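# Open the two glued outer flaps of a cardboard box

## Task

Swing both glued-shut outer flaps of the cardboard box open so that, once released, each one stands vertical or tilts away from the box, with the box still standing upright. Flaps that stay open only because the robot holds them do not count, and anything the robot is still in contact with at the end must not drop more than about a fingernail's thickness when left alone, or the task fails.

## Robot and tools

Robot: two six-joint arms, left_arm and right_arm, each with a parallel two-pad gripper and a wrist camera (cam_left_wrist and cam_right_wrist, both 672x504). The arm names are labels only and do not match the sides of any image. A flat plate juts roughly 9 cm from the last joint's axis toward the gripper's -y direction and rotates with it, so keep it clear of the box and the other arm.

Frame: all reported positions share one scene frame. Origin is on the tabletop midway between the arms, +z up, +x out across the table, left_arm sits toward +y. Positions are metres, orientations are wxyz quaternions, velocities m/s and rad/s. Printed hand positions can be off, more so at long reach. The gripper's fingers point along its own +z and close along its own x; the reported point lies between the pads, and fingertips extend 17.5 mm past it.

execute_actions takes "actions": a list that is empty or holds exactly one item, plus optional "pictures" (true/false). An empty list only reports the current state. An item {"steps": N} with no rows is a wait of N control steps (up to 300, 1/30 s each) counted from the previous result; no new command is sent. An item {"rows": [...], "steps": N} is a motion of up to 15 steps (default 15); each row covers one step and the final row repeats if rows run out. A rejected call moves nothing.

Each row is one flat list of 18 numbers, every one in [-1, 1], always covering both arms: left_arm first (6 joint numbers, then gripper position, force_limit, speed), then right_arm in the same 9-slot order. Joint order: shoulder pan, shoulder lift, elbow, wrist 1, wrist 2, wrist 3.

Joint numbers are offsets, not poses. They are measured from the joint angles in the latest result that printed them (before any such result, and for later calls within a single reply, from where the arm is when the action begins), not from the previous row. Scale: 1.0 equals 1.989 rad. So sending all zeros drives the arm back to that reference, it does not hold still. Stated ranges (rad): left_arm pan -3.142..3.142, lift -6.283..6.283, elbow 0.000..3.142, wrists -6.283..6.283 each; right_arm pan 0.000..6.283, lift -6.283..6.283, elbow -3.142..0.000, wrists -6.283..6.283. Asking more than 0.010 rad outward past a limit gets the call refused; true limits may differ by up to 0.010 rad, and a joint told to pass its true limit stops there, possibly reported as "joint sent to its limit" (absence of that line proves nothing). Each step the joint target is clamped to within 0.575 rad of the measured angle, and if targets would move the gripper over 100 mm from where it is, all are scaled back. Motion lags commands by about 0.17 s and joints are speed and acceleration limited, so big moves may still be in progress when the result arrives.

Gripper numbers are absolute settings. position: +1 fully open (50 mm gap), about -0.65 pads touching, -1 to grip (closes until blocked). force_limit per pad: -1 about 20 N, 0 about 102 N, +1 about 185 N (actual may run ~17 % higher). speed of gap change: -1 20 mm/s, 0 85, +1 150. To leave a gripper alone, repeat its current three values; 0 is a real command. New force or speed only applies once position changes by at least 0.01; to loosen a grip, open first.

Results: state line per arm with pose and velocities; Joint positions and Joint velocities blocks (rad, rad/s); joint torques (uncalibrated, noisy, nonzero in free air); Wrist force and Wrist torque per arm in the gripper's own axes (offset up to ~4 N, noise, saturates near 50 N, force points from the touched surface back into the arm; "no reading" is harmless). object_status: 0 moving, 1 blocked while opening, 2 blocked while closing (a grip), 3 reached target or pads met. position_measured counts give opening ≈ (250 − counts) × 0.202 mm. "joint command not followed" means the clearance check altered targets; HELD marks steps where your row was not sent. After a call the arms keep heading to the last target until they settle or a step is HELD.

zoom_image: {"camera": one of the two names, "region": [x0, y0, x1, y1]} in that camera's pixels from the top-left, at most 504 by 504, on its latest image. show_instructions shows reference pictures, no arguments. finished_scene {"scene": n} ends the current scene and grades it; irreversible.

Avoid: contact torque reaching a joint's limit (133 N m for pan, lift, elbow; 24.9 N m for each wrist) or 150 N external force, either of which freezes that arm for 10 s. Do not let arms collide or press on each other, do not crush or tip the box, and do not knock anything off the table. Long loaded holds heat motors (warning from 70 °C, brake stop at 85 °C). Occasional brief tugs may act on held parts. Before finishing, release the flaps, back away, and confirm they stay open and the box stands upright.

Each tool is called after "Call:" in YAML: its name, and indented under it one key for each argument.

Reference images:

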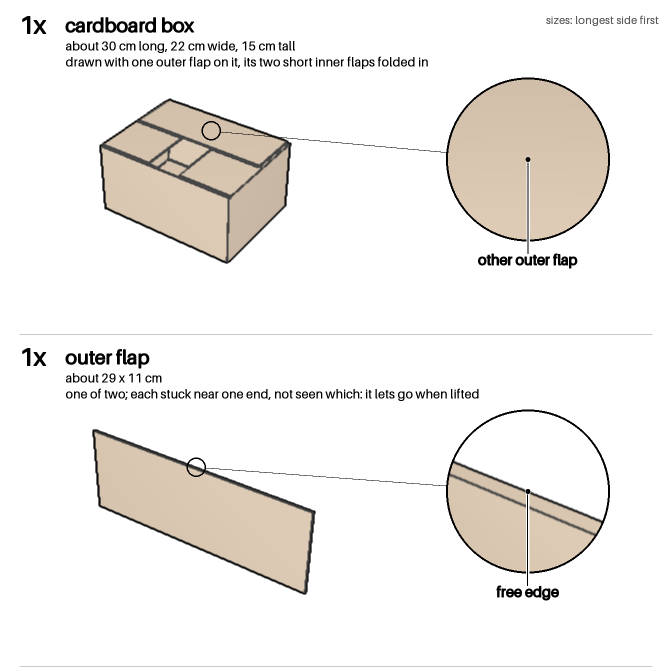

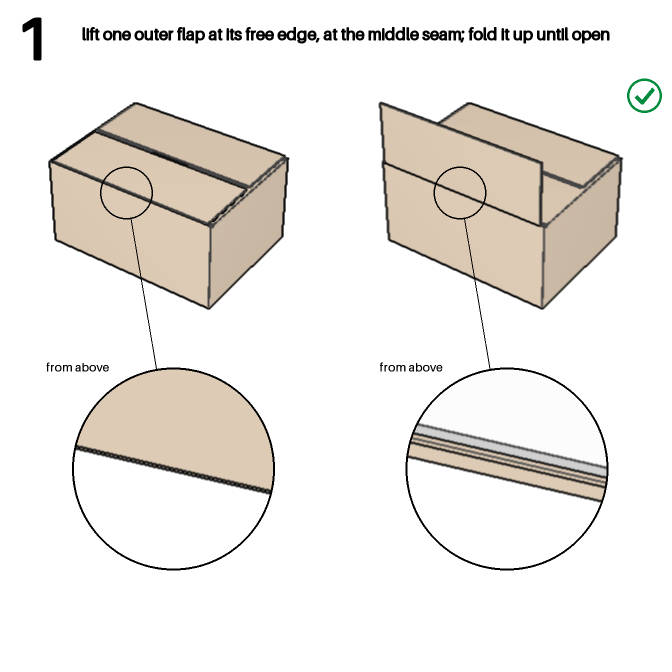

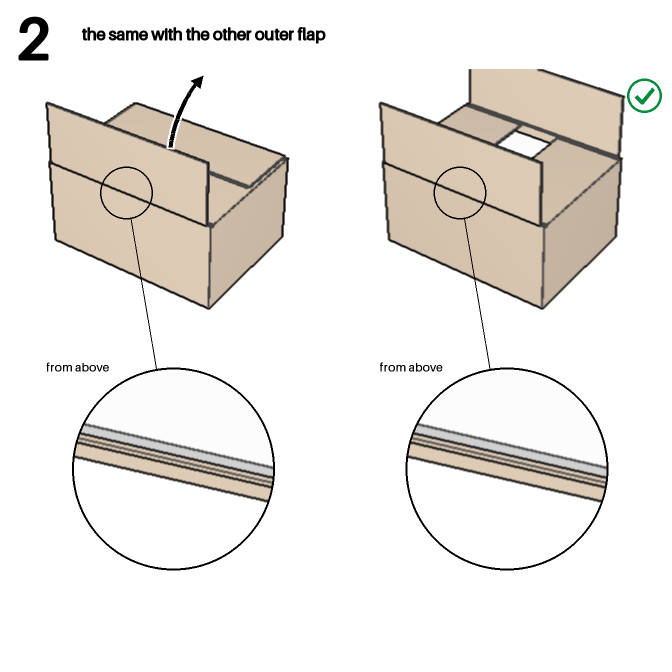

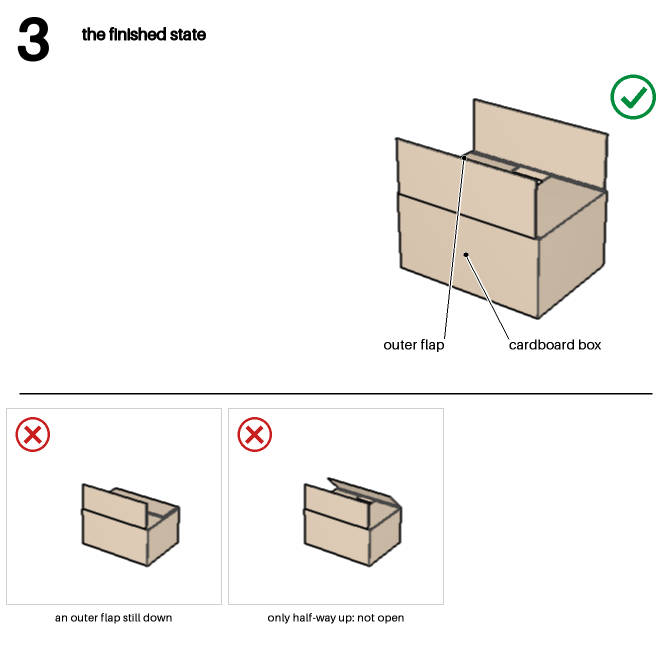

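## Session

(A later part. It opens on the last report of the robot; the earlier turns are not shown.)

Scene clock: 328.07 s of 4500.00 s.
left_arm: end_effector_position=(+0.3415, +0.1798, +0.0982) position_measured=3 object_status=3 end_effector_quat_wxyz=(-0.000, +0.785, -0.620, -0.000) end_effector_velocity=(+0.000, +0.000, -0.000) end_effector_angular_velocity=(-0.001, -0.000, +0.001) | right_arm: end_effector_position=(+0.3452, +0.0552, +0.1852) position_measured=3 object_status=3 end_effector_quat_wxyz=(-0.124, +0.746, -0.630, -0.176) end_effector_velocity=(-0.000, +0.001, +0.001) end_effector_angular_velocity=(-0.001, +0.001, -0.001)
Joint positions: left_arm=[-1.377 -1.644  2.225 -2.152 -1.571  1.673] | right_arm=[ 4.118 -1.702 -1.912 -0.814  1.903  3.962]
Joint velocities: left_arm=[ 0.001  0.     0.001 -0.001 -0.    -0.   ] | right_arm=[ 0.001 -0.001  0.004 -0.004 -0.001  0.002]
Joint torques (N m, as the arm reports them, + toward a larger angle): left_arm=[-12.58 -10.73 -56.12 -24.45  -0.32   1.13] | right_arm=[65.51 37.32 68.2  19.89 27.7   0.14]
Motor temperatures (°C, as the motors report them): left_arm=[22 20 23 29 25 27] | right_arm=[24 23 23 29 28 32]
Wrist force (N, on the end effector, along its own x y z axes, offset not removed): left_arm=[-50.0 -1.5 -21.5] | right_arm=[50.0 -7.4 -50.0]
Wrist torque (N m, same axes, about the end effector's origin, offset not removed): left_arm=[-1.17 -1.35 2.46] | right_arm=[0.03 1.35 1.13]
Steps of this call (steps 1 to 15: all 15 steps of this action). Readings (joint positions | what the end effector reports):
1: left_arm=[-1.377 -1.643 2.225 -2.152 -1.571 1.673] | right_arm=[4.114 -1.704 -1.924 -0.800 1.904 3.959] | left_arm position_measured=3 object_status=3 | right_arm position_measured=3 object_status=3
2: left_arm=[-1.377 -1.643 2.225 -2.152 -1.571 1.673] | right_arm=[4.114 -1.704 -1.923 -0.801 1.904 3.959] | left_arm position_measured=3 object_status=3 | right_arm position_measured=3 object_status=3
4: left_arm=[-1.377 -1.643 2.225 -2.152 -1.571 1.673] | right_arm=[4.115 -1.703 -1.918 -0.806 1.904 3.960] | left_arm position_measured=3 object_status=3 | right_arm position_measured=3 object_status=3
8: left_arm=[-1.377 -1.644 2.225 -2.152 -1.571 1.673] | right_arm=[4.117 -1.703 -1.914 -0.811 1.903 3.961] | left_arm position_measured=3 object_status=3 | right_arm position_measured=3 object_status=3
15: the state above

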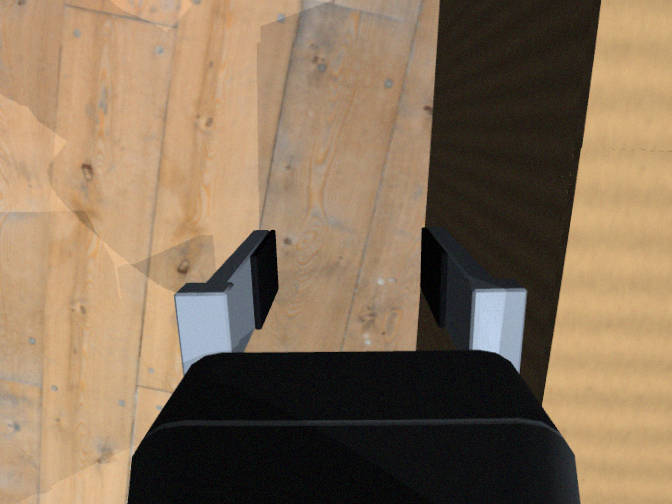

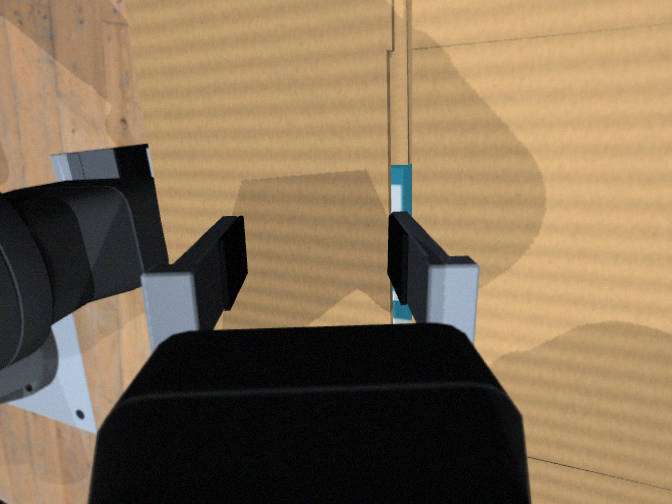

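Too much squeeze; ease back 3.5 mm while rising 4.

Call:
execute_actions:
  actions:
    - {"rows":[[0,0,0,0,0,0,1,0,0,-0.0025,0.005,0.0006,-0.0056,0,-0.002,1,0,0]]}

Scene clock: 338.27 s of 4500.00 s.
left_arm: end_effector_position=(+0.3415, +0.1798, +0.0982) position_measured=3 object_status=3 end_effector_quat_wxyz=(-0.000, +0.785, -0.620, -0.000) end_effector_velocity=(+0.000, -0.000, +0.000) end_effector_angular_velocity=(-0.001, -0.000, +0.001) | right_arm: end_effector_position=(+0.3461, +0.0537, +0.1843) position_measured=3 object_status=3 end_effector_quat_wxyz=(-0.123, +0.746, -0.631, -0.174) end_effector_velocity=(-0.000, -0.000, -0.001) end_effector_angular_velocity=(-0.002, +0.001, -0.000)
Joint positions: left_arm=[-1.377 -1.644  2.225 -2.152 -1.571  1.673] | right_arm=[ 4.117 -1.702 -1.912 -0.816  1.9    3.962]
Joint velocities: left_arm=[ 0.001 -0.    -0.001 -0.    -0.    -0.   ] | right_arm=[ 0.    -0.001 -0.001 -0.001 -0.001  0.   ]
Joint torques (N m, as the arm reports them, + toward a larger angle): left_arm=[ -5.5  -24.2  -45.09 -17.03   0.79  -0.57] | right_arm=[27.63 32.   39.04 14.07 15.53 -0.04]
Motor temperatures (°C, as the motors report them): left_arm=[22 20 23 29 25 27] | right_arm=[24 23 23 29 28 32]
Wrist force (N, on the end effector, along its own x y z axes, offset not removed): left_arm=[-50.0 -3.6 -3.4] | right_arm=[50.0 -2.8 -35.5]
Wrist torque (N m, same axes, about the end effector's origin, offset not removed): left_arm=[-0.51 -0.31 2.10] | right_arm=[-0.02 1.35 0.29]
TORQUE FAULT: the external load on joint 5 (wrist 2) of the right arm reached its load limit, and that arm stopped for 10 seconds. A torque fault stops only its own arm. That arm's remaining commands of this call were not run. That arm holds where it stopped, with its grip as last carried out, and accepts commands again: back off and push less far. That arm stops again, at the same cost, whenever a joint's load reaches its limit.
The stop of the right arm began at step 6 of this call (marked STOPPED below). From that step on that arm followed nothing that you had sent. 15 of its steps, steps kept back included, did not run and will not run. Nothing is kept back now, and the robot has no last target.
Steps of this call (steps 1 to 114: the robot went on to your last target; steps 115 to 129: all 15 steps of this action; steps 130 to 306: the stop continued). Readings (joint positions | what the end effector reports):
1: left_arm=[-1.377 -1.644 2.225 -2.152 -1.571 1.673] | right_arm=[4.118 -1.702 -1.911 -0.814 1.903 3.962] | left_arm position_measured=3 object_status=3 | right_arm position_measured=3 object_status=3
2: left_arm=[-1.377 -1.644 2.225 -2.152 -1.571 1.673] | right_arm=[4.118 -1.702 -1.911 -0.814 1.903 3.962] | left_arm position_measured=3 object_status=3 | right_arm position_measured=3 object_status=3
4: left_arm=[-1.377 -1.644 2.225 -2.152 -1.571 1.673] | right_arm=[4.118 -1.702 -1.911 -0.814 1.903 3.962] | left_arm position_measured=3 object_status=3 | right_arm position_measured=3 object_status=3
6: left_arm=[-1.377 -1.644 2.225 -2.152 -1.571 1.673] | right_arm=[4.117 -1.702 -1.912 -0.816 1.901 3.962] | left_arm position_measured=3 object_status=3 | right_arm position_measured=3 object_status=3 STOPPED (the right arm)
8: left_arm=[-1.377 -1.643 2.225 -2.152 -1.571 1.673] | right_arm=[4.117 -1.702 -1.912 -0.816 1.900 3.962] | left_arm position_measured=3 object_status=3 | right_arm position_measured=3 object_status=3
306: the state above

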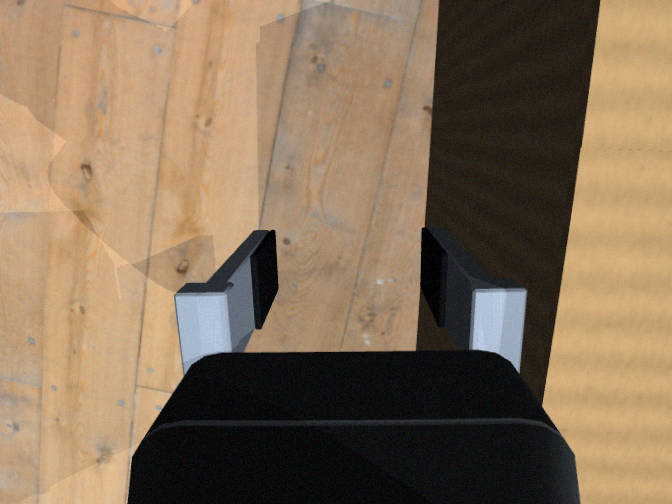

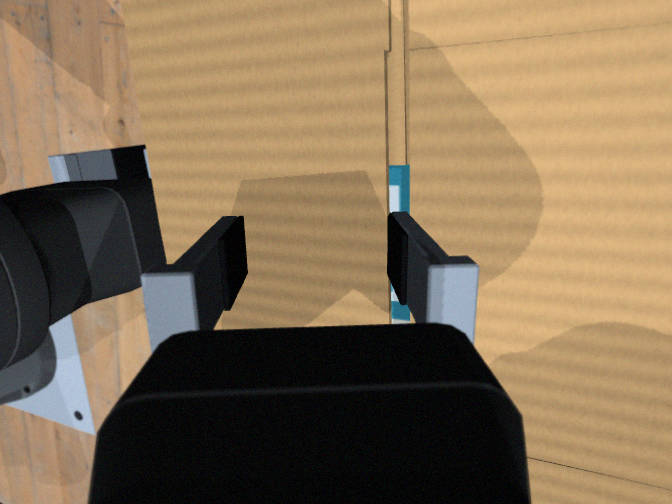

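Back 2 mm, up 5.

Call:
execute_actions:
  actions:
    - {"rows":[[0,0,0,0,0,0,1,0,0,-0.0014,0.0045,0.0025,-0.007,0,-0.0012,1,0,0]]}

Scene clock: 350.37 s of 4500.00 s.
left_arm: end_effector_position=(+0.3416, +0.1798, +0.0983) position_measured=3 object_status=3 end_effector_quat_wxyz=(-0.000, +0.785, -0.620, -0.000) end_effector_velocity=(-0.000, +0.000, -0.000) end_effector_angular_velocity=(+0.001, +0.000, -0.001) | right_arm: end_effector_position=(+0.3464, +0.0518, +0.1896) position_measured=3 object_status=3 end_effector_quat_wxyz=(-0.123, +0.746, -0.631, -0.174) end_effector_velocity=(+0.000, -0.001, +0.001) end_effector_angular_velocity=(-0.000, -0.000, -0.000)
Joint positions: left_arm=[-1.377 -1.644  2.225 -2.152 -1.571  1.673] | right_arm=[ 4.114 -1.694 -1.907 -0.83   1.9    3.96 ]
Joint velocities: left_arm=[-0.    -0.     0.001  0.     0.     0.   ] | right_arm=[-0.001  0.003  0.001 -0.005 -0.    -0.001]
Joint torques (N m, as the arm reports them, + toward a larger angle): left_arm=[ -5.6  -22.44 -45.1  -12.36  -0.91  -0.51] | right_arm=[ 6.73 40.06 39.97  5.57  7.14 -3.15]
Motor temperatures (°C, as the motors report them): left_arm=[22 20 23 29 25 27] | right_arm=[24 23 23 30 29 32]
Wrist force (N, on the end effector, along its own x y z axes, offset not removed): left_arm=[-39.6 2.4 14.8] | right_arm=[30.4 -8.0 -14.4]
Wrist torque (N m, same axes, about the end effector's origin, offset not removed): left_arm=[0.65 2.01 1.41] | right_arm=[0.03 0.65 -0.21]
Steps of this call (steps 1 to 90: nothing new was sent; then 8.60 s passed at rest; steps 91 to 105: all 15 steps of this action). Readings (joint positions | what the end effector reports):
91: left_arm=[-1.377 -1.644 2.225 -2.152 -1.571 1.673] | right_arm=[4.117 -1.702 -1.912 -0.816 1.900 3.962] | left_arm position_measured=3 object_status=3 | right_arm position_measured=3 object_status=3
92: left_arm=[-1.377 -1.644 2.225 -2.152 -1.571 1.673] | right_arm=[4.117 -1.702 -1.911 -0.817 1.900 3.962] | left_arm position_measured=3 object_status=3 | right_arm position_measured=3 object_status=3
94: left_arm=[-1.377 -1.644 2.225 -2.152 -1.571 1.673] | right_arm=[4.116 -1.699 -1.910 -0.821 1.900 3.961] | left_arm position_measured=3 object_status=3 | right_arm position_measured=3 object_status=3
98: left_arm=[-1.377 -1.644 2.225 -2.152 -1.571 1.673] | right_arm=[4.115 -1.695 -1.908 -0.827 1.900 3.960] | left_arm position_measured=3 object_status=3 | right_arm position_measured=3 object_status=3
105: the state above

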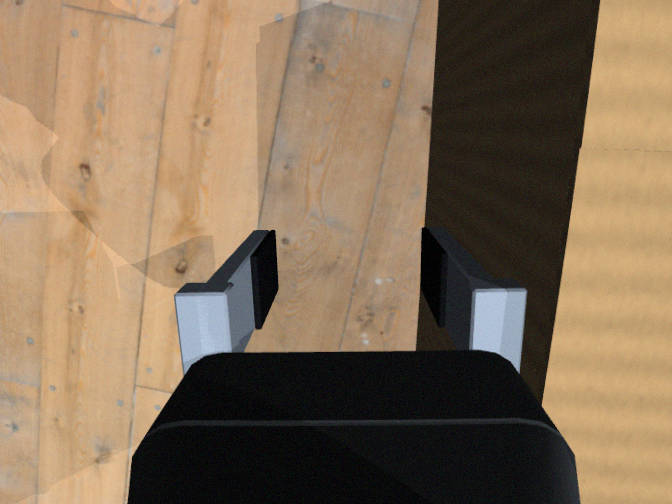

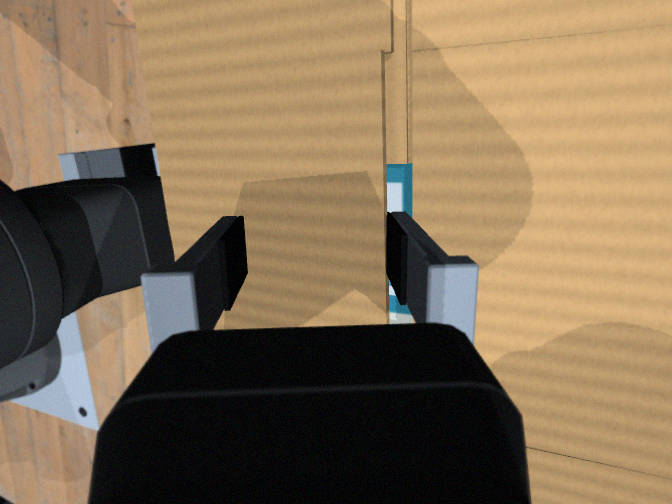

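Call:
execute_actions:
  actions:
    - {"rows":[[0,0,0,0,0,0,1,0,0,0.0003,0.0032,0.0052,-0.0085,0,0,1,0,0]]}

Scene clock: 359.03 s of 4500.00 s.
left_arm: end_effector_position=(+0.3416, +0.1798, +0.0983) position_measured=3 object_status=3 end_effector_quat_wxyz=(-0.000, +0.785, -0.620, -0.000) end_effector_velocity=(-0.000, -0.001, +0.000) end_effector_angular_velocity=(-0.001, -0.001, -0.002) | right_arm: end_effector_position=(+0.3462, +0.0521, +0.1956) position_measured=3 object_status=3 end_effector_quat_wxyz=(-0.123, +0.746, -0.631, -0.174) end_effector_velocity=(-0.001, +0.000, +0.002) end_effector_angular_velocity=(+0.000, +0.000, +0.001)
Joint positions: left_arm=[-1.377 -1.644  2.225 -2.152 -1.571  1.673] | right_arm=[ 4.115 -1.687 -1.897 -0.846  1.9    3.96 ]
Joint velocities: left_arm=[-0.001 -0.    -0.001  0.     0.     0.001] | right_arm=[ 0.001  0.003  0.002 -0.005  0.     0.   ]
Joint torques (N m, as the arm reports them, + toward a larger angle): left_arm=[ -6.   -22.01 -41.25 -11.31  -2.28  -0.51] | right_arm=[22.2  40.99 40.43  4.55  9.95  0.45]
Motor temperatures (°C, as the motors report them): left_arm=[22 20 23 29 25 27] | right_arm=[24 24 24 30 29 32]
Wrist force (N, on the end effector, along its own x y z axes, offset not removed): left_arm=[-29.1 0.9 7.7] | right_arm=[22.4 -7.9 -10.0]
Wrist torque (N m, same axes, about the end effector's origin, offset not removed): left_arm=[0.13 1.56 1.32] | right_arm=[-0.02 0.94 -0.36]
Steps of this call (steps 1 to 15: the robot went on to your last target; steps 16 to 90: nothing new was sent; then 5.17 s passed at rest; steps 91 to 105: all 15 steps of this action). Readings (joint positions | what the end effector reports):
91: left_arm=[-1.377 -1.644 2.225 -2.152 -1.571 1.673] | right_arm=[4.114 -1.693 -1.907 -0.830 1.900 3.960] | left_arm position_measured=3 object_status=3 | right_arm position_measured=3 object_status=3
92: left_arm=[-1.377 -1.644 2.225 -2.152 -1.571 1.673] | right_arm=[4.114 -1.693 -1.906 -0.832 1.900 3.960] | left_arm position_measured=3 object_status=3 | right_arm position_measured=3 object_status=3
94: left_arm=[-1.377 -1.644 2.225 -2.152 -1.571 1.673] | right_arm=[4.114 -1.691 -1.903 -0.837 1.900 3.960] | left_arm position_measured=3 object_status=3 | right_arm position_measured=3 object_status=3
98: left_arm=[-1.377 -1.644 2.225 -2.152 -1.571 1.673] | right_arm=[4.114 -1.689 -1.899 -0.843 1.900 3.960] | left_arm position_measured=3 object_status=3 | right_arm position_measured=3 object_status=3
105: the state above

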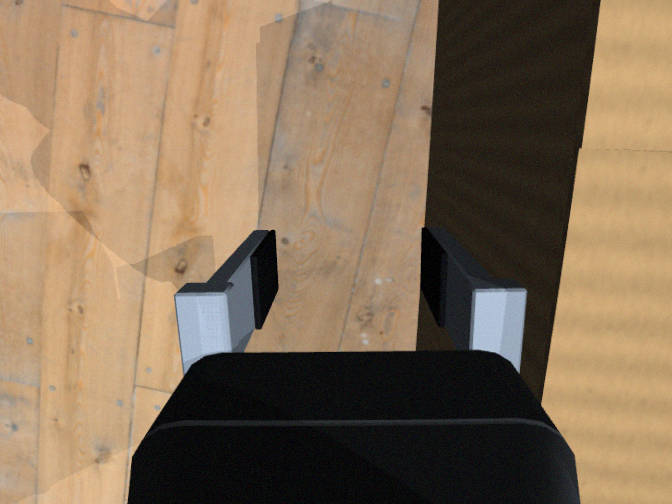

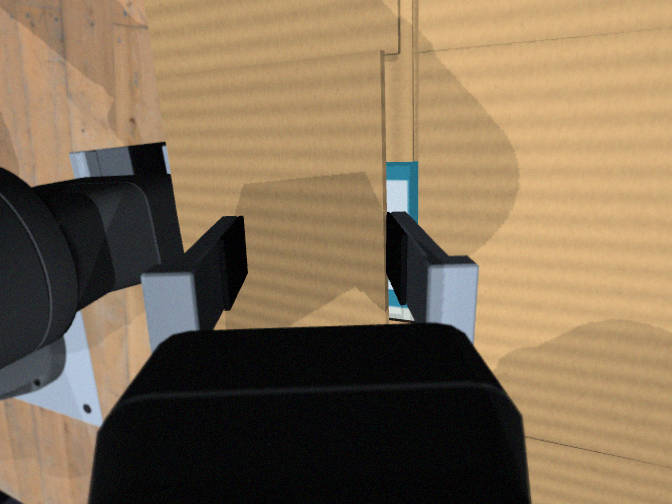

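Up 6, +n 1.5 (twice, checking).

Call:
execute_actions:
  actions:
    - {"rows":[[0,0,0,0,0,0,1,0,0,0.0011,0.0024,0.0061,-0.0085,0,0.001,1,0,0]]}
  pictures: false

Call:
execute_actions:
  actions:
    - {"rows":[[0,0,0,0,0,0,1,0,0,0.0013,0.0022,0.0063,-0.0085,0,0.001,1,0,0]]}

Scene clock: 367.73 s of 4500.00 s.
left_arm: end_effector_position=(+0.3416, +0.1798, +0.0983) position_measured=3 object_status=3 end_effector_quat_wxyz=(-0.000, +0.785, -0.620, -0.000) end_effector_velocity=(-0.001, -0.000, -0.000) end_effector_angular_velocity=(+0.001, +0.000, -0.002) | right_arm: end_effector_position=(+0.3457, +0.0535, +0.2016) position_measured=3 object_status=3 end_effector_quat_wxyz=(-0.123, +0.746, -0.631, -0.175) end_effector_velocity=(-0.000, +0.000, +0.002) end_effector_angular_velocity=(+0.001, -0.000, -0.000)
Joint positions: left_arm=[-1.377 -1.644  2.225 -2.152 -1.571  1.673] | right_arm=[ 4.117 -1.683 -1.885 -0.862  1.9    3.962]
Joint velocities: left_arm=[-0.001 -0.     0.001 -0.    -0.     0.   ] | right_arm=[ 0.001  0.002  0.002 -0.003  0.     0.001]
Joint torques (N m, as the arm reports them, + toward a larger angle): left_arm=[ -6.28 -22.69 -32.04 -11.03  -1.87  -0.53] | right_arm=[28.55 39.24 40.22  5.13  8.23  2.15]
Motor temperatures (°C, as the motors report them): left_arm=[22 20 23 29 25 27] | right_arm=[24 24 24 30 29 32]
Wrist force (N, on the end effector, along its own x y z axes, offset not removed): left_arm=[-34.7 5.7 10.4] | right_arm=[32.2 -9.4 -12.4]
Wrist torque (N m, same axes, about the end effector's origin, offset not removed): left_arm=[0.87 2.31 1.31] | right_arm=[0.43 0.68 -0.44]
Steps of this call (steps 1 to 15: the robot went on to your last target; steps 16 to 90: nothing new was sent; then 5.20 s passed at rest; steps 91 to 105: all 15 steps of this action). Readings (joint positions | what the end effector reports):
91: left_arm=[-1.377 -1.644 2.225 -2.152 -1.571 1.673] | right_arm=[4.115 -1.687 -1.897 -0.847 1.900 3.960] | left_arm position_measured=3 object_status=3 | right_arm position_measured=3 object_status=3
92: left_arm=[-1.377 -1.644 2.225 -2.152 -1.571 1.673] | right_arm=[4.115 -1.687 -1.896 -0.848 1.900 3.960] | left_arm position_measured=3 object_status=3 | right_arm position_measured=3 object_status=3
94: left_arm=[-1.377 -1.644 2.225 -2.152 -1.571 1.673] | right_arm=[4.115 -1.685 -1.892 -0.853 1.900 3.961] | left_arm position_measured=3 object_status=3 | right_arm position_measured=3 object_status=3
98: left_arm=[-1.377 -1.644 2.225 -2.152 -1.571 1.673] | right_arm=[4.116 -1.684 -1.887 -0.860 1.900 3.961] | left_arm position_measured=3 object_status=3 | right_arm position_measured=3 object_status=3
105: the state above

Scene clock: 368.23 s of 4500.00 s.
left_arm: end_effector_position=(+0.3416, +0.1798, +0.0983) position_measured=3 object_status=3 end_effector_quat_wxyz=(-0.000, +0.785, -0.620, -0.000) end_effector_velocity=(+0.000, +0.001, -0.001) end_effector_angular_velocity=(+0.001, +0.000, +0.001) | right_arm: end_effector_position=(+0.3451, +0.0551, +0.2076) position_measured=3 object_status=3 end_effector_quat_wxyz=(-0.122, +0.746, -0.630, -0.175) end_effector_velocity=(+0.000, +0.001, +0.002) end_effector_angular_velocity=(+0.002, -0.001, -0.001)
Joint positions: left_arm=[-1.377 -1.644  2.225 -2.152 -1.571  1.673] | right_arm=[ 4.119 -1.679 -1.873 -0.879  1.9    3.964]
Joint velocities: left_arm=[ 0.001  0.     0.001 -0.     0.    -0.   ] | right_arm=[ 0.001  0.001  0.004 -0.003 -0.     0.002]
Joint torques (N m, as the arm reports them, + toward a larger angle): left_arm=[ -6.5  -22.42 -32.61 -10.99  -1.78  -0.59] | right_arm=[29.85 38.42 42.11  5.76  8.93  1.98]
Motor temperatures (°C, as the motors report them): left_arm=[22 20 23 29 25 27] | right_arm=[24 24 24 30 29 32]
Wrist force (N, on the end effector, along its own x y z axes, offset not removed): left_arm=[-35.1 2.2 8.1] | right_arm=[33.0 -9.0 -15.7]
Wrist torque (N m, same axes, about the end effector's origin, offset not removed): left_arm=[0.19 1.58 1.48] | right_arm=[0.36 1.09 -0.32]
Steps of this call (steps 1 to 15: all 15 steps of this action). Readings (joint positions | what the end effector reports):
1: left_arm=[-1.377 -1.644 2.225 -2.152 -1.571 1.673] | right_arm=[4.117 -1.683 -1.885 -0.863 1.900 3.962] | left_arm position_measured=3 object_status=3 | right_arm position_measured=3 object_status=3
2: left_arm=[-1.377 -1.644 2.225 -2.152 -1.571 1.673] | right_arm=[4.117 -1.682 -1.884 -0.864 1.900 3.962] | left_arm position_measured=3 object_status=3 | right_arm position_measured=3 object_status=3
4: left_arm=[-1.377 -1.644 2.225 -2.152 -1.571 1.673] | right_arm=[4.118 -1.681 -1.880 -0.870 1.900 3.963] | left_arm position_measured=3 object_status=3 | right_arm position_measured=3 object_status=3
8: left_arm=[-1.377 -1.644 2.225 -2.152 -1.571 1.673] | right_arm=[4.119 -1.679 -1.875 -0.876 1.900 3.963] | left_arm position_measured=3 object_status=3 | right_arm position_measured=3 object_status=3
15: the state above

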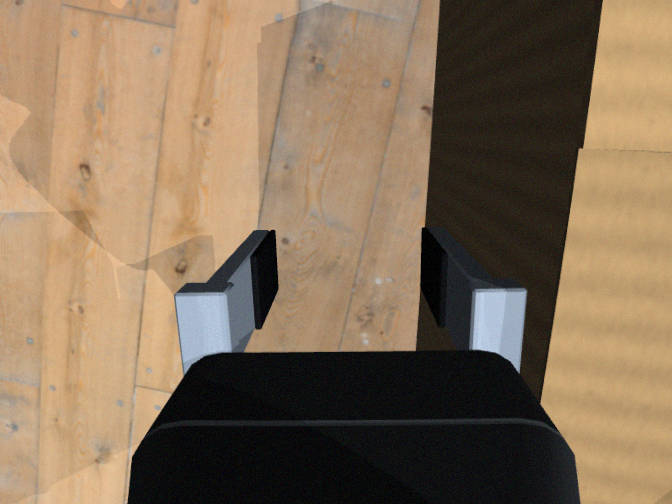

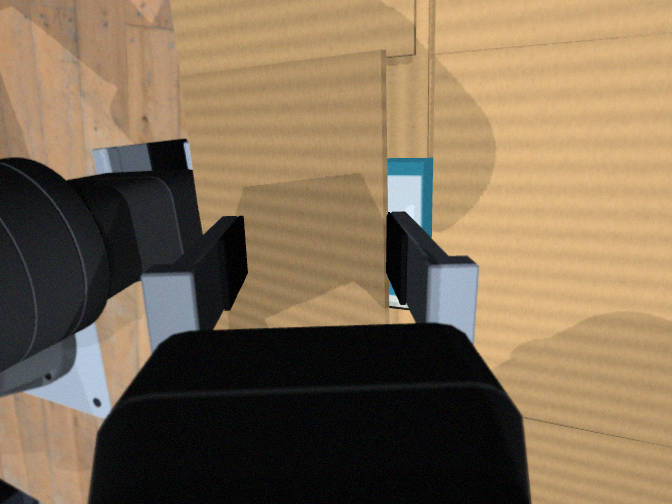

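Call:
execute_actions:
  actions:
    - {"rows":[[0,0,0,0,0,0,1,0,0,0.0013,0.0022,0.0063,-0.0085,0,0.001,1,0,0]]}
  pictures: false

Call:
execute_actions:
  actions:
    - {"rows":[[0,0,0,0,0,0,1,0,0,0.0016,0.0019,0.0066,-0.0085,0,0.0013,1,0,0]]}

Scene clock: 373.40 s of 4500.00 s.
left_arm: end_effector_position=(+0.3416, +0.1797, +0.0983) position_measured=3 object_status=3 end_effector_quat_wxyz=(-0.000, +0.785, -0.620, -0.000) end_effector_velocity=(-0.001, -0.000, -0.000) end_effector_angular_velocity=(+0.001, +0.000, -0.002) | right_arm: end_effector_position=(+0.3443, +0.0568, +0.2138) position_measured=3 object_status=3 end_effector_quat_wxyz=(-0.122, +0.747, -0.630, -0.175) end_effector_velocity=(+0.001, -0.001, +0.001) end_effector_angular_velocity=(-0.003, -0.003, +0.000)
Joint positions: left_arm=[-1.377 -1.644  2.225 -2.152 -1.571  1.673] | right_arm=[ 4.122 -1.674 -1.861 -0.895  1.9    3.966]
Joint velocities: left_arm=[-0.002 -0.     0.     0.001  0.     0.001] | right_arm=[-0.     0.002  0.003 -0.006 -0.004 -0.002]
Joint torques (N m, as the arm reports them, + toward a larger angle): left_arm=[ -4.98 -21.44 -17.63  -1.52  -1.72  -0.57] | right_arm=[10.94 38.81 33.88  1.46 -1.25  2.66]
Motor temperatures (°C, as the motors report them): left_arm=[22 20 23 30 25 27] | right_arm=[24 24 24 30 29 32]
Wrist force (N, on the end effector, along its own x y z axes, offset not removed): left_arm=[-2.6 -2.6 2.3] | right_arm=[-0.8 -1.2 0.7]
Wrist torque (N m, same axes, about the end effector's origin, offset not removed): left_arm=[-0.41 0.17 0.10] | right_arm=[-0.14 0.11 -0.12]
Steps of this call (steps 1 to 15: the robot went on to your last target; steps 16 to 90: nothing new was sent; then 1.67 s passed at rest; steps 91 to 105: all 15 steps of this action). Readings (joint positions | what the end effector reports):
91: left_arm=[-1.377 -1.644 2.225 -2.152 -1.571 1.673] | right_arm=[4.119 -1.678 -1.873 -0.879 1.900 3.964] | left_arm position_measured=3 object_status=3 | right_arm position_measured=3 object_status=3
92: left_arm=[-1.377 -1.644 2.225 -2.152 -1.571 1.673] | right_arm=[4.119 -1.678 -1.872 -0.881 1.900 3.964] | left_arm position_measured=3 object_status=3 | right_arm position_measured=3 object_status=3
94: left_arm=[-1.377 -1.644 2.225 -2.152 -1.571 1.673] | right_arm=[4.120 -1.677 -1.868 -0.886 1.900 3.964] | left_arm position_measured=3 object_status=3 | right_arm position_measured=3 object_status=3
98: left_arm=[-1.377 -1.644 2.225 -2.153 -1.571 1.673] | right_arm=[4.121 -1.675 -1.863 -0.892 1.901 3.965] | left_arm position_measured=3 object_status=3 | right_arm position_measured=3 object_status=3
105: the state above

Scene clock: 373.90 s of 4500.00 s.
left_arm: end_effector_position=(+0.3416, +0.1797, +0.0983) position_measured=3 object_status=3 end_effector_quat_wxyz=(-0.000, +0.785, -0.620, -0.000) end_effector_velocity=(+0.000, -0.000, +0.000) end_effector_angular_velocity=(-0.000, -0.000, +0.000) | right_arm: end_effector_position=(+0.3435, +0.0586, +0.2198) position_measured=3 object_status=3 end_effector_quat_wxyz=(-0.121, +0.747, -0.630, -0.176) end_effector_velocity=(-0.000, +0.000, +0.002) end_effector_angular_velocity=(-0.001, +0.001, -0.000)
Joint positions: left_arm=[-1.377 -1.644  2.225 -2.152 -1.571  1.673] | right_arm=[ 4.125 -1.671 -1.848 -0.911  1.9    3.968]
Joint velocities: left_arm=[ 0. -0.  0. -0.  0. -0.] | right_arm=[ 0.001  0.     0.004 -0.006  0.     0.001]
Joint torques (N m, as the arm reports them, + toward a larger angle): left_arm=[ -4.75 -21.68 -15.18  -2.69  -1.71  -0.56] | right_arm=[ 9.3  39.74 33.49  1.47  2.28  2.55]
Motor temperatures (°C, as the motors report them): left_arm=[22 20 23 30 25 27] | right_arm=[24 24 24 30 29 32]
Wrist force (N, on the end effector, along its own x y z axes, offset not removed): left_arm=[-1.2 -0.7 3.0] | right_arm=[0.3 -0.1 -0.7]
Wrist torque (N m, same axes, about the end effector's origin, offset not removed): left_arm=[0.18 0.27 -0.03] | right_arm=[0.09 0.12 -0.06]
Steps of this call (steps 1 to 15: all 15 steps of this action). Readings (joint positions | what the end effector reports):
1: left_arm=[-1.377 -1.644 2.225 -2.152 -1.571 1.673] | right_arm=[4.122 -1.674 -1.861 -0.895 1.900 3.966] | left_arm position_measured=3 object_status=3 | right_arm position_measured=3 object_status=3
2: left_arm=[-1.377 -1.644 2.225 -2.152 -1.571 1.673] | right_arm=[4.122 -1.674 -1.860 -0.897 1.900 3.966] | left_arm position_measured=3 object_status=3 | right_arm position_measured=3 object_status=3
4: left_arm=[-1.377 -1.644 2.225 -2.152 -1.571 1.673] | right_arm=[4.123 -1.673 -1.855 -0.902 1.900 3.967] | left_arm position_measured=3 object_status=3 | right_arm position_measured=3 object_status=3
8: left_arm=[-1.377 -1.644 2.225 -2.152 -1.571 1.673] | right_arm=[4.124 -1.671 -1.851 -0.909 1.900 3.968] | left_arm position_measured=3 object_status=3 | right_arm position_measured=3 object_status=3
15: the state above

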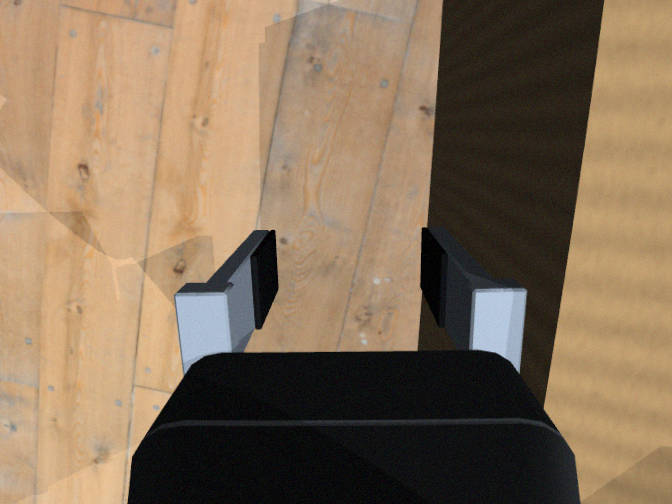

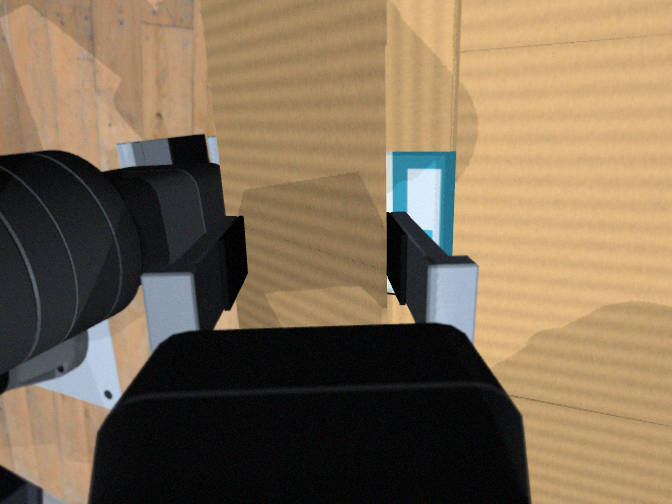

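Call:
execute_actions:
  actions:
    - {"rows":[[0,0,0,0,0,0,1,0,0,0.0072,-0.0076,0.0078,0,0,0.006,1,0,0]]}

Scene clock: 379.93 s of 4500.00 s.
left_arm: end_effector_position=(+0.3416, +0.1797, +0.0983) position_measured=3 object_status=3 end_effector_quat_wxyz=(-0.000, +0.785, -0.620, -0.000) end_effector_velocity=(-0.000, -0.000, +0.000) end_effector_angular_velocity=(-0.001, -0.000, -0.001) | right_arm: end_effector_position=(+0.3409, +0.0690, +0.2193) position_measured=3 object_status=3 end_effector_quat_wxyz=(-0.119, +0.748, -0.629, -0.177) end_effector_velocity=(-0.000, +0.003, -0.000) end_effector_angular_velocity=(-0.001, -0.000, -0.001)
Joint positions: left_arm=[-1.377 -1.644  2.225 -2.152 -1.571  1.673] | right_arm=[ 4.139 -1.685 -1.833 -0.911  1.9    3.98 ]
Joint velocities: left_arm=[-0.  0. -0. -0. -0.  0.] | right_arm=[ 0.004 -0.005  0.004  0.001 -0.002  0.004]
Joint torques (N m, as the arm reports them, + toward a larger angle): left_arm=[ -5.15 -21.65 -26.73  -4.72  -1.66  -0.61] | right_arm=[12.32 18.16 34.2   6.15 -0.28  2.55]
Motor temperatures (°C, as the motors report them): left_arm=[22 20 23 30 25 27] | right_arm=[24 24 24 30 29 32]
Wrist force (N, on the end effector, along its own x y z axes, offset not removed): left_arm=[-12.6 -0.7 5.3] | right_arm=[2.7 -1.7 -5.8]
Wrist torque (N m, same axes, about the end effector's origin, offset not removed): left_arm=[0.16 0.79 0.40] | right_arm=[-0.26 0.59 -0.04]
Steps of this call (steps 1 to 15: the robot went on to your last target; steps 16 to 90: nothing new was sent; then 2.53 s passed at rest; steps 91 to 105: all 15 steps of this action). Readings (joint positions | what the end effector reports):
91: left_arm=[-1.377 -1.644 2.225 -2.152 -1.571 1.673] | right_arm=[4.125 -1.671 -1.848 -0.912 1.900 3.968] | left_arm position_measured=3 object_status=3 | right_arm position_measured=3 object_status=3
92: left_arm=[-1.377 -1.644 2.225 -2.152 -1.571 1.673] | right_arm=[4.126 -1.672 -1.847 -0.912 1.900 3.969] | left_arm position_measured=3 object_status=3 | right_arm position_measured=3 object_status=3
94: left_arm=[-1.377 -1.644 2.225 -2.152 -1.571 1.673] | right_arm=[4.131 -1.676 -1.842 -0.912 1.900 3.973] | left_arm position_measured=3 object_status=3 | right_arm position_measured=3 object_status=3
98: left_arm=[-1.377 -1.644 2.225 -2.152 -1.571 1.673] | right_arm=[4.136 -1.682 -1.836 -0.912 1.900 3.977] | left_arm position_measured=3 object_status=3 | right_arm position_measured=3 object_status=3
105: the state above

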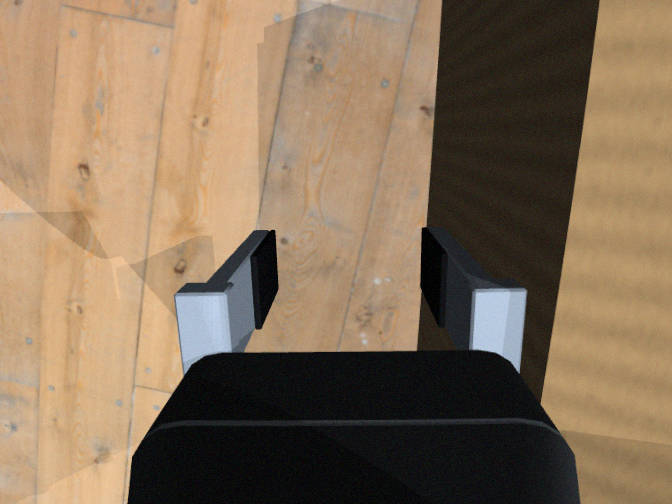

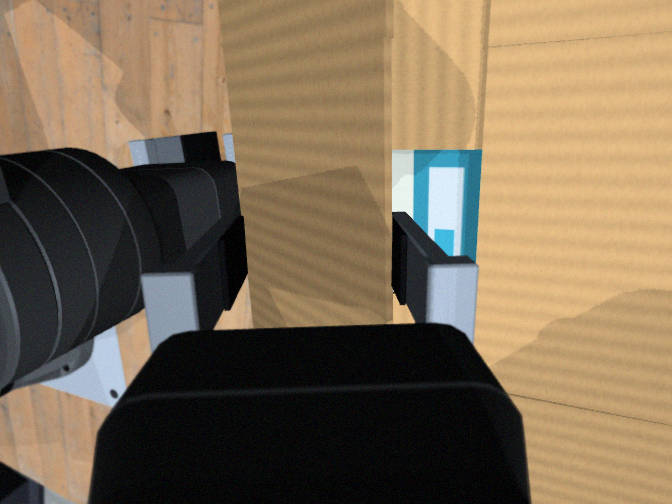

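Call:
execute_actions:
  actions:
    - {"rows":[[0.05,0,0,0,0,0,1,0,0,0.0058,-0.0043,0.0087,-0.0044,0,0.005,1,0,0],[0.05,0,0,0,0,0,1,0,0,0.0058,-0.0043,0.0087,-0.0044,0,0.005,1,0,0],[0.1,0,0,0,0,0,1,0,0,0.0058,-0.0043,0.0087,-0.0044,0,0.005,1,0,0],[0.1,0,0,0,0,0,1,0,0,0.0115,-0.0086,0.0174,-0.0088,0,0.01,1,0,0],[0.1,0,0,0,0,0,1,0,0,0.0115,-0.0086,0.0174,-0.0088,0,0.01,1,0,0],[0.15,0,0,0,0,0,1,0,0,0.0115,-0.0086,0.0174,-0.0088,0,0.01,1,0,0],[0.15,0,0,0,0,0,1,0,0,0.0173,-0.0129,0.0261,-0.0132,0,0.015,1,0,0],[0.2,0,0,0,0,0,1,0,0,0.0173,-0.0129,0.0261,-0.0132,0,0.015,1,0,0],[0.2,0,0,0,0,0,1,0,0,0.0173,-0.0129,0.0261,-0.0132,0,0.015,1,0,0],[0.25,0,0,0,0,0,1,0,0,0.023,-0.0172,0.0348,-0.0176,0,0.02,1,0,0]]}
  pictures: false

Call:
execute_actions:
  actions:
    - {"steps":20}

Scene clock: 391.60 s of 4500.00 s.
left_arm: end_effector_position=(+0.4446, +0.3122, +0.0983) position_measured=3 object_status=3 end_effector_quat_wxyz=(-0.000, +0.891, -0.455, -0.000) end_effector_velocity=(+0.153, +0.307, -0.000) end_effector_angular_velocity=(+0.000, +0.001, +0.799) | right_arm: end_effector_position=(+0.3320, +0.0968, +0.2281) position_measured=3 object_status=3 end_effector_quat_wxyz=(-0.113, +0.749, -0.627, -0.181) end_effector_velocity=(-0.014, +0.040, +0.013) end_effector_angular_velocity=(-0.004, +0.019, +0.012)
Joint positions: left_arm=[-0.984 -1.644  2.225 -2.152 -1.571  1.673] | right_arm=[ 4.177 -1.714 -1.775 -0.941  1.9    4.013]
Joint velocities: left_arm=[ 0.799 -0.     0.001  0.    -0.     0.   ] | right_arm=[ 0.055 -0.041  0.083 -0.04   0.002  0.047]
Joint torques (N m, as the arm reports them, + toward a larger angle): left_arm=[ -9.36 -22.37 -15.79  -1.68   1.56  -0.66] | right_arm=[10.5  23.64 33.13  1.37  3.33  2.8 ]
Motor temperatures (°C, as the motors report them): left_arm=[22 20 23 30 25 27] | right_arm=[24 24 24 30 29 32]
Wrist force (N, on the end effector, along its own x y z axes, offset not removed): left_arm=[-2.9 -5.9 -0.4] | right_arm=[3.6 -0.4 -1.4]
Wrist torque (N m, same axes, about the end effector's origin, offset not removed): left_arm=[-0.66 0.51 -0.05] | right_arm=[0.09 -0.42 0.02]
Steps of this call (steps 1 to 15: the robot went on to your last target; steps 16 to 90: nothing new was sent; then 8.17 s passed at rest; steps 91 to 105: all 15 steps of this action). Readings (joint positions | what the end effector reports):
91: left_arm=[-1.377 -1.644 2.225 -2.152 -1.571 1.673] | right_arm=[4.139 -1.686 -1.833 -0.911 1.900 3.980] | left_arm position_measured=3 object_status=3 | right_arm position_measured=3 object_status=3
92: left_arm=[-1.374 -1.644 2.225 -2.152 -1.571 1.673] | right_arm=[4.140 -1.687 -1.831 -0.912 1.900 3.981] | left_arm position_measured=3 object_status=3 | right_arm position_measured=3 object_status=3
94: left_arm=[-1.341 -1.644 2.225 -2.152 -1.571 1.673] | right_arm=[4.144 -1.689 -1.826 -0.915 1.900 3.984] | left_arm position_measured=3 object_status=3 | right_arm position_measured=3 object_status=3
98: left_arm=[-1.224 -1.644 2.225 -2.152 -1.571 1.673] | right_arm=[4.155 -1.698 -1.809 -0.924 1.900 3.994] | left_arm position_measured=3 object_status=3 | right_arm position_measured=3 object_status=3
105: the state above

Scene clock: 392.27 s of 4500.00 s.
left_arm: end_effector_position=(+0.4623, +0.3527, +0.0983) position_measured=3 object_status=3 end_effector_quat_wxyz=(-0.000, +0.913, -0.408, -0.000) end_effector_velocity=(+0.000, +0.002, -0.000) end_effector_angular_velocity=(+0.000, +0.001, +0.005) | right_arm: end_effector_position=(+0.3301, +0.1019, +0.2298) position_measured=3 object_status=3 end_effector_quat_wxyz=(-0.112, +0.749, -0.627, -0.182) end_effector_velocity=(-0.000, +0.000, -0.000) end_effector_angular_velocity=(-0.001, +0.000, -0.000)
Joint positions: left_arm=[-0.881 -1.644  2.225 -2.152 -1.571  1.673] | right_arm=[ 4.184 -1.719 -1.764 -0.946  1.9    4.019]
Joint velocities: left_arm=[ 0.005 -0.     0.001 -0.    -0.     0.   ] | right_arm=[ 0.    -0.     0.001 -0.001 -0.001  0.   ]
Joint torques (N m, as the arm reports them, + toward a larger angle): left_arm=[  4.44 -21.59 -15.12  -2.49   2.57  -0.59] | right_arm=[10.27 21.94 34.48  1.4   3.58  2.66]
Motor temperatures (°C, as the motors report them): left_arm=[22 20 23 30 25 27] | right_arm=[24 24 24 30 29 32]
Wrist force (N, on the end effector, along its own x y z axes, offset not removed): left_arm=[-1.8 -0.9 4.1] | right_arm=[0.1 -2.2 -1.4]
Wrist torque (N m, same axes, about the end effector's origin, offset not removed): left_arm=[0.10 0.27 0.17] | right_arm=[-0.23 0.20 -0.09]
Steps of this call (steps 1 to 20: the robot went on to your last target). Readings (joint positions | what the end effector reports):
1: left_arm=[-0.960 -1.644 2.225 -2.152 -1.571 1.673] | right_arm=[4.179 -1.715 -1.772 -0.942 1.900 4.015] | left_arm position_measured=3 object_status=3 | right_arm position_measured=3 object_status=3
2: left_arm=[-0.942 -1.644 2.225 -2.152 -1.571 1.673] | right_arm=[4.180 -1.716 -1.770 -0.943 1.900 4.016] | left_arm position_measured=3 object_status=3 | right_arm position_measured=3 object_status=3
4: left_arm=[-0.917 -1.644 2.225 -2.152 -1.571 1.673] | right_arm=[4.182 -1.718 -1.768 -0.945 1.900 4.017] | left_arm position_measured=3 object_status=3 | right_arm position_measured=3 object_status=3
8: left_arm=[-0.893 -1.644 2.225 -2.152 -1.571 1.673] | right_arm=[4.184 -1.719 -1.765 -0.946 1.900 4.019] | left_arm position_measured=3 object_status=3 | right_arm position_measured=3 object_status=3
20: the state above

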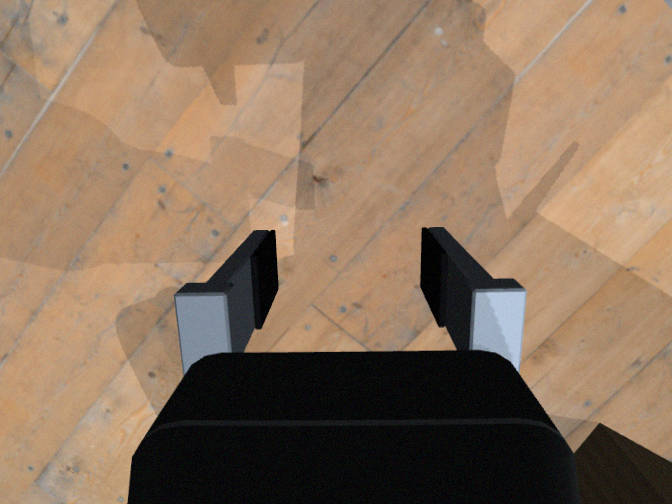

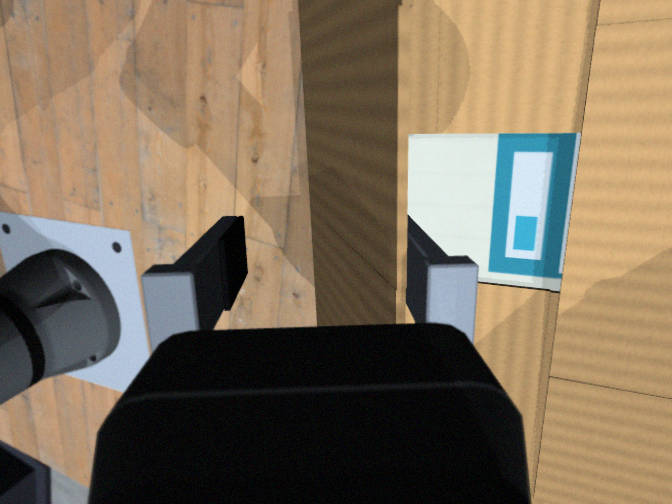

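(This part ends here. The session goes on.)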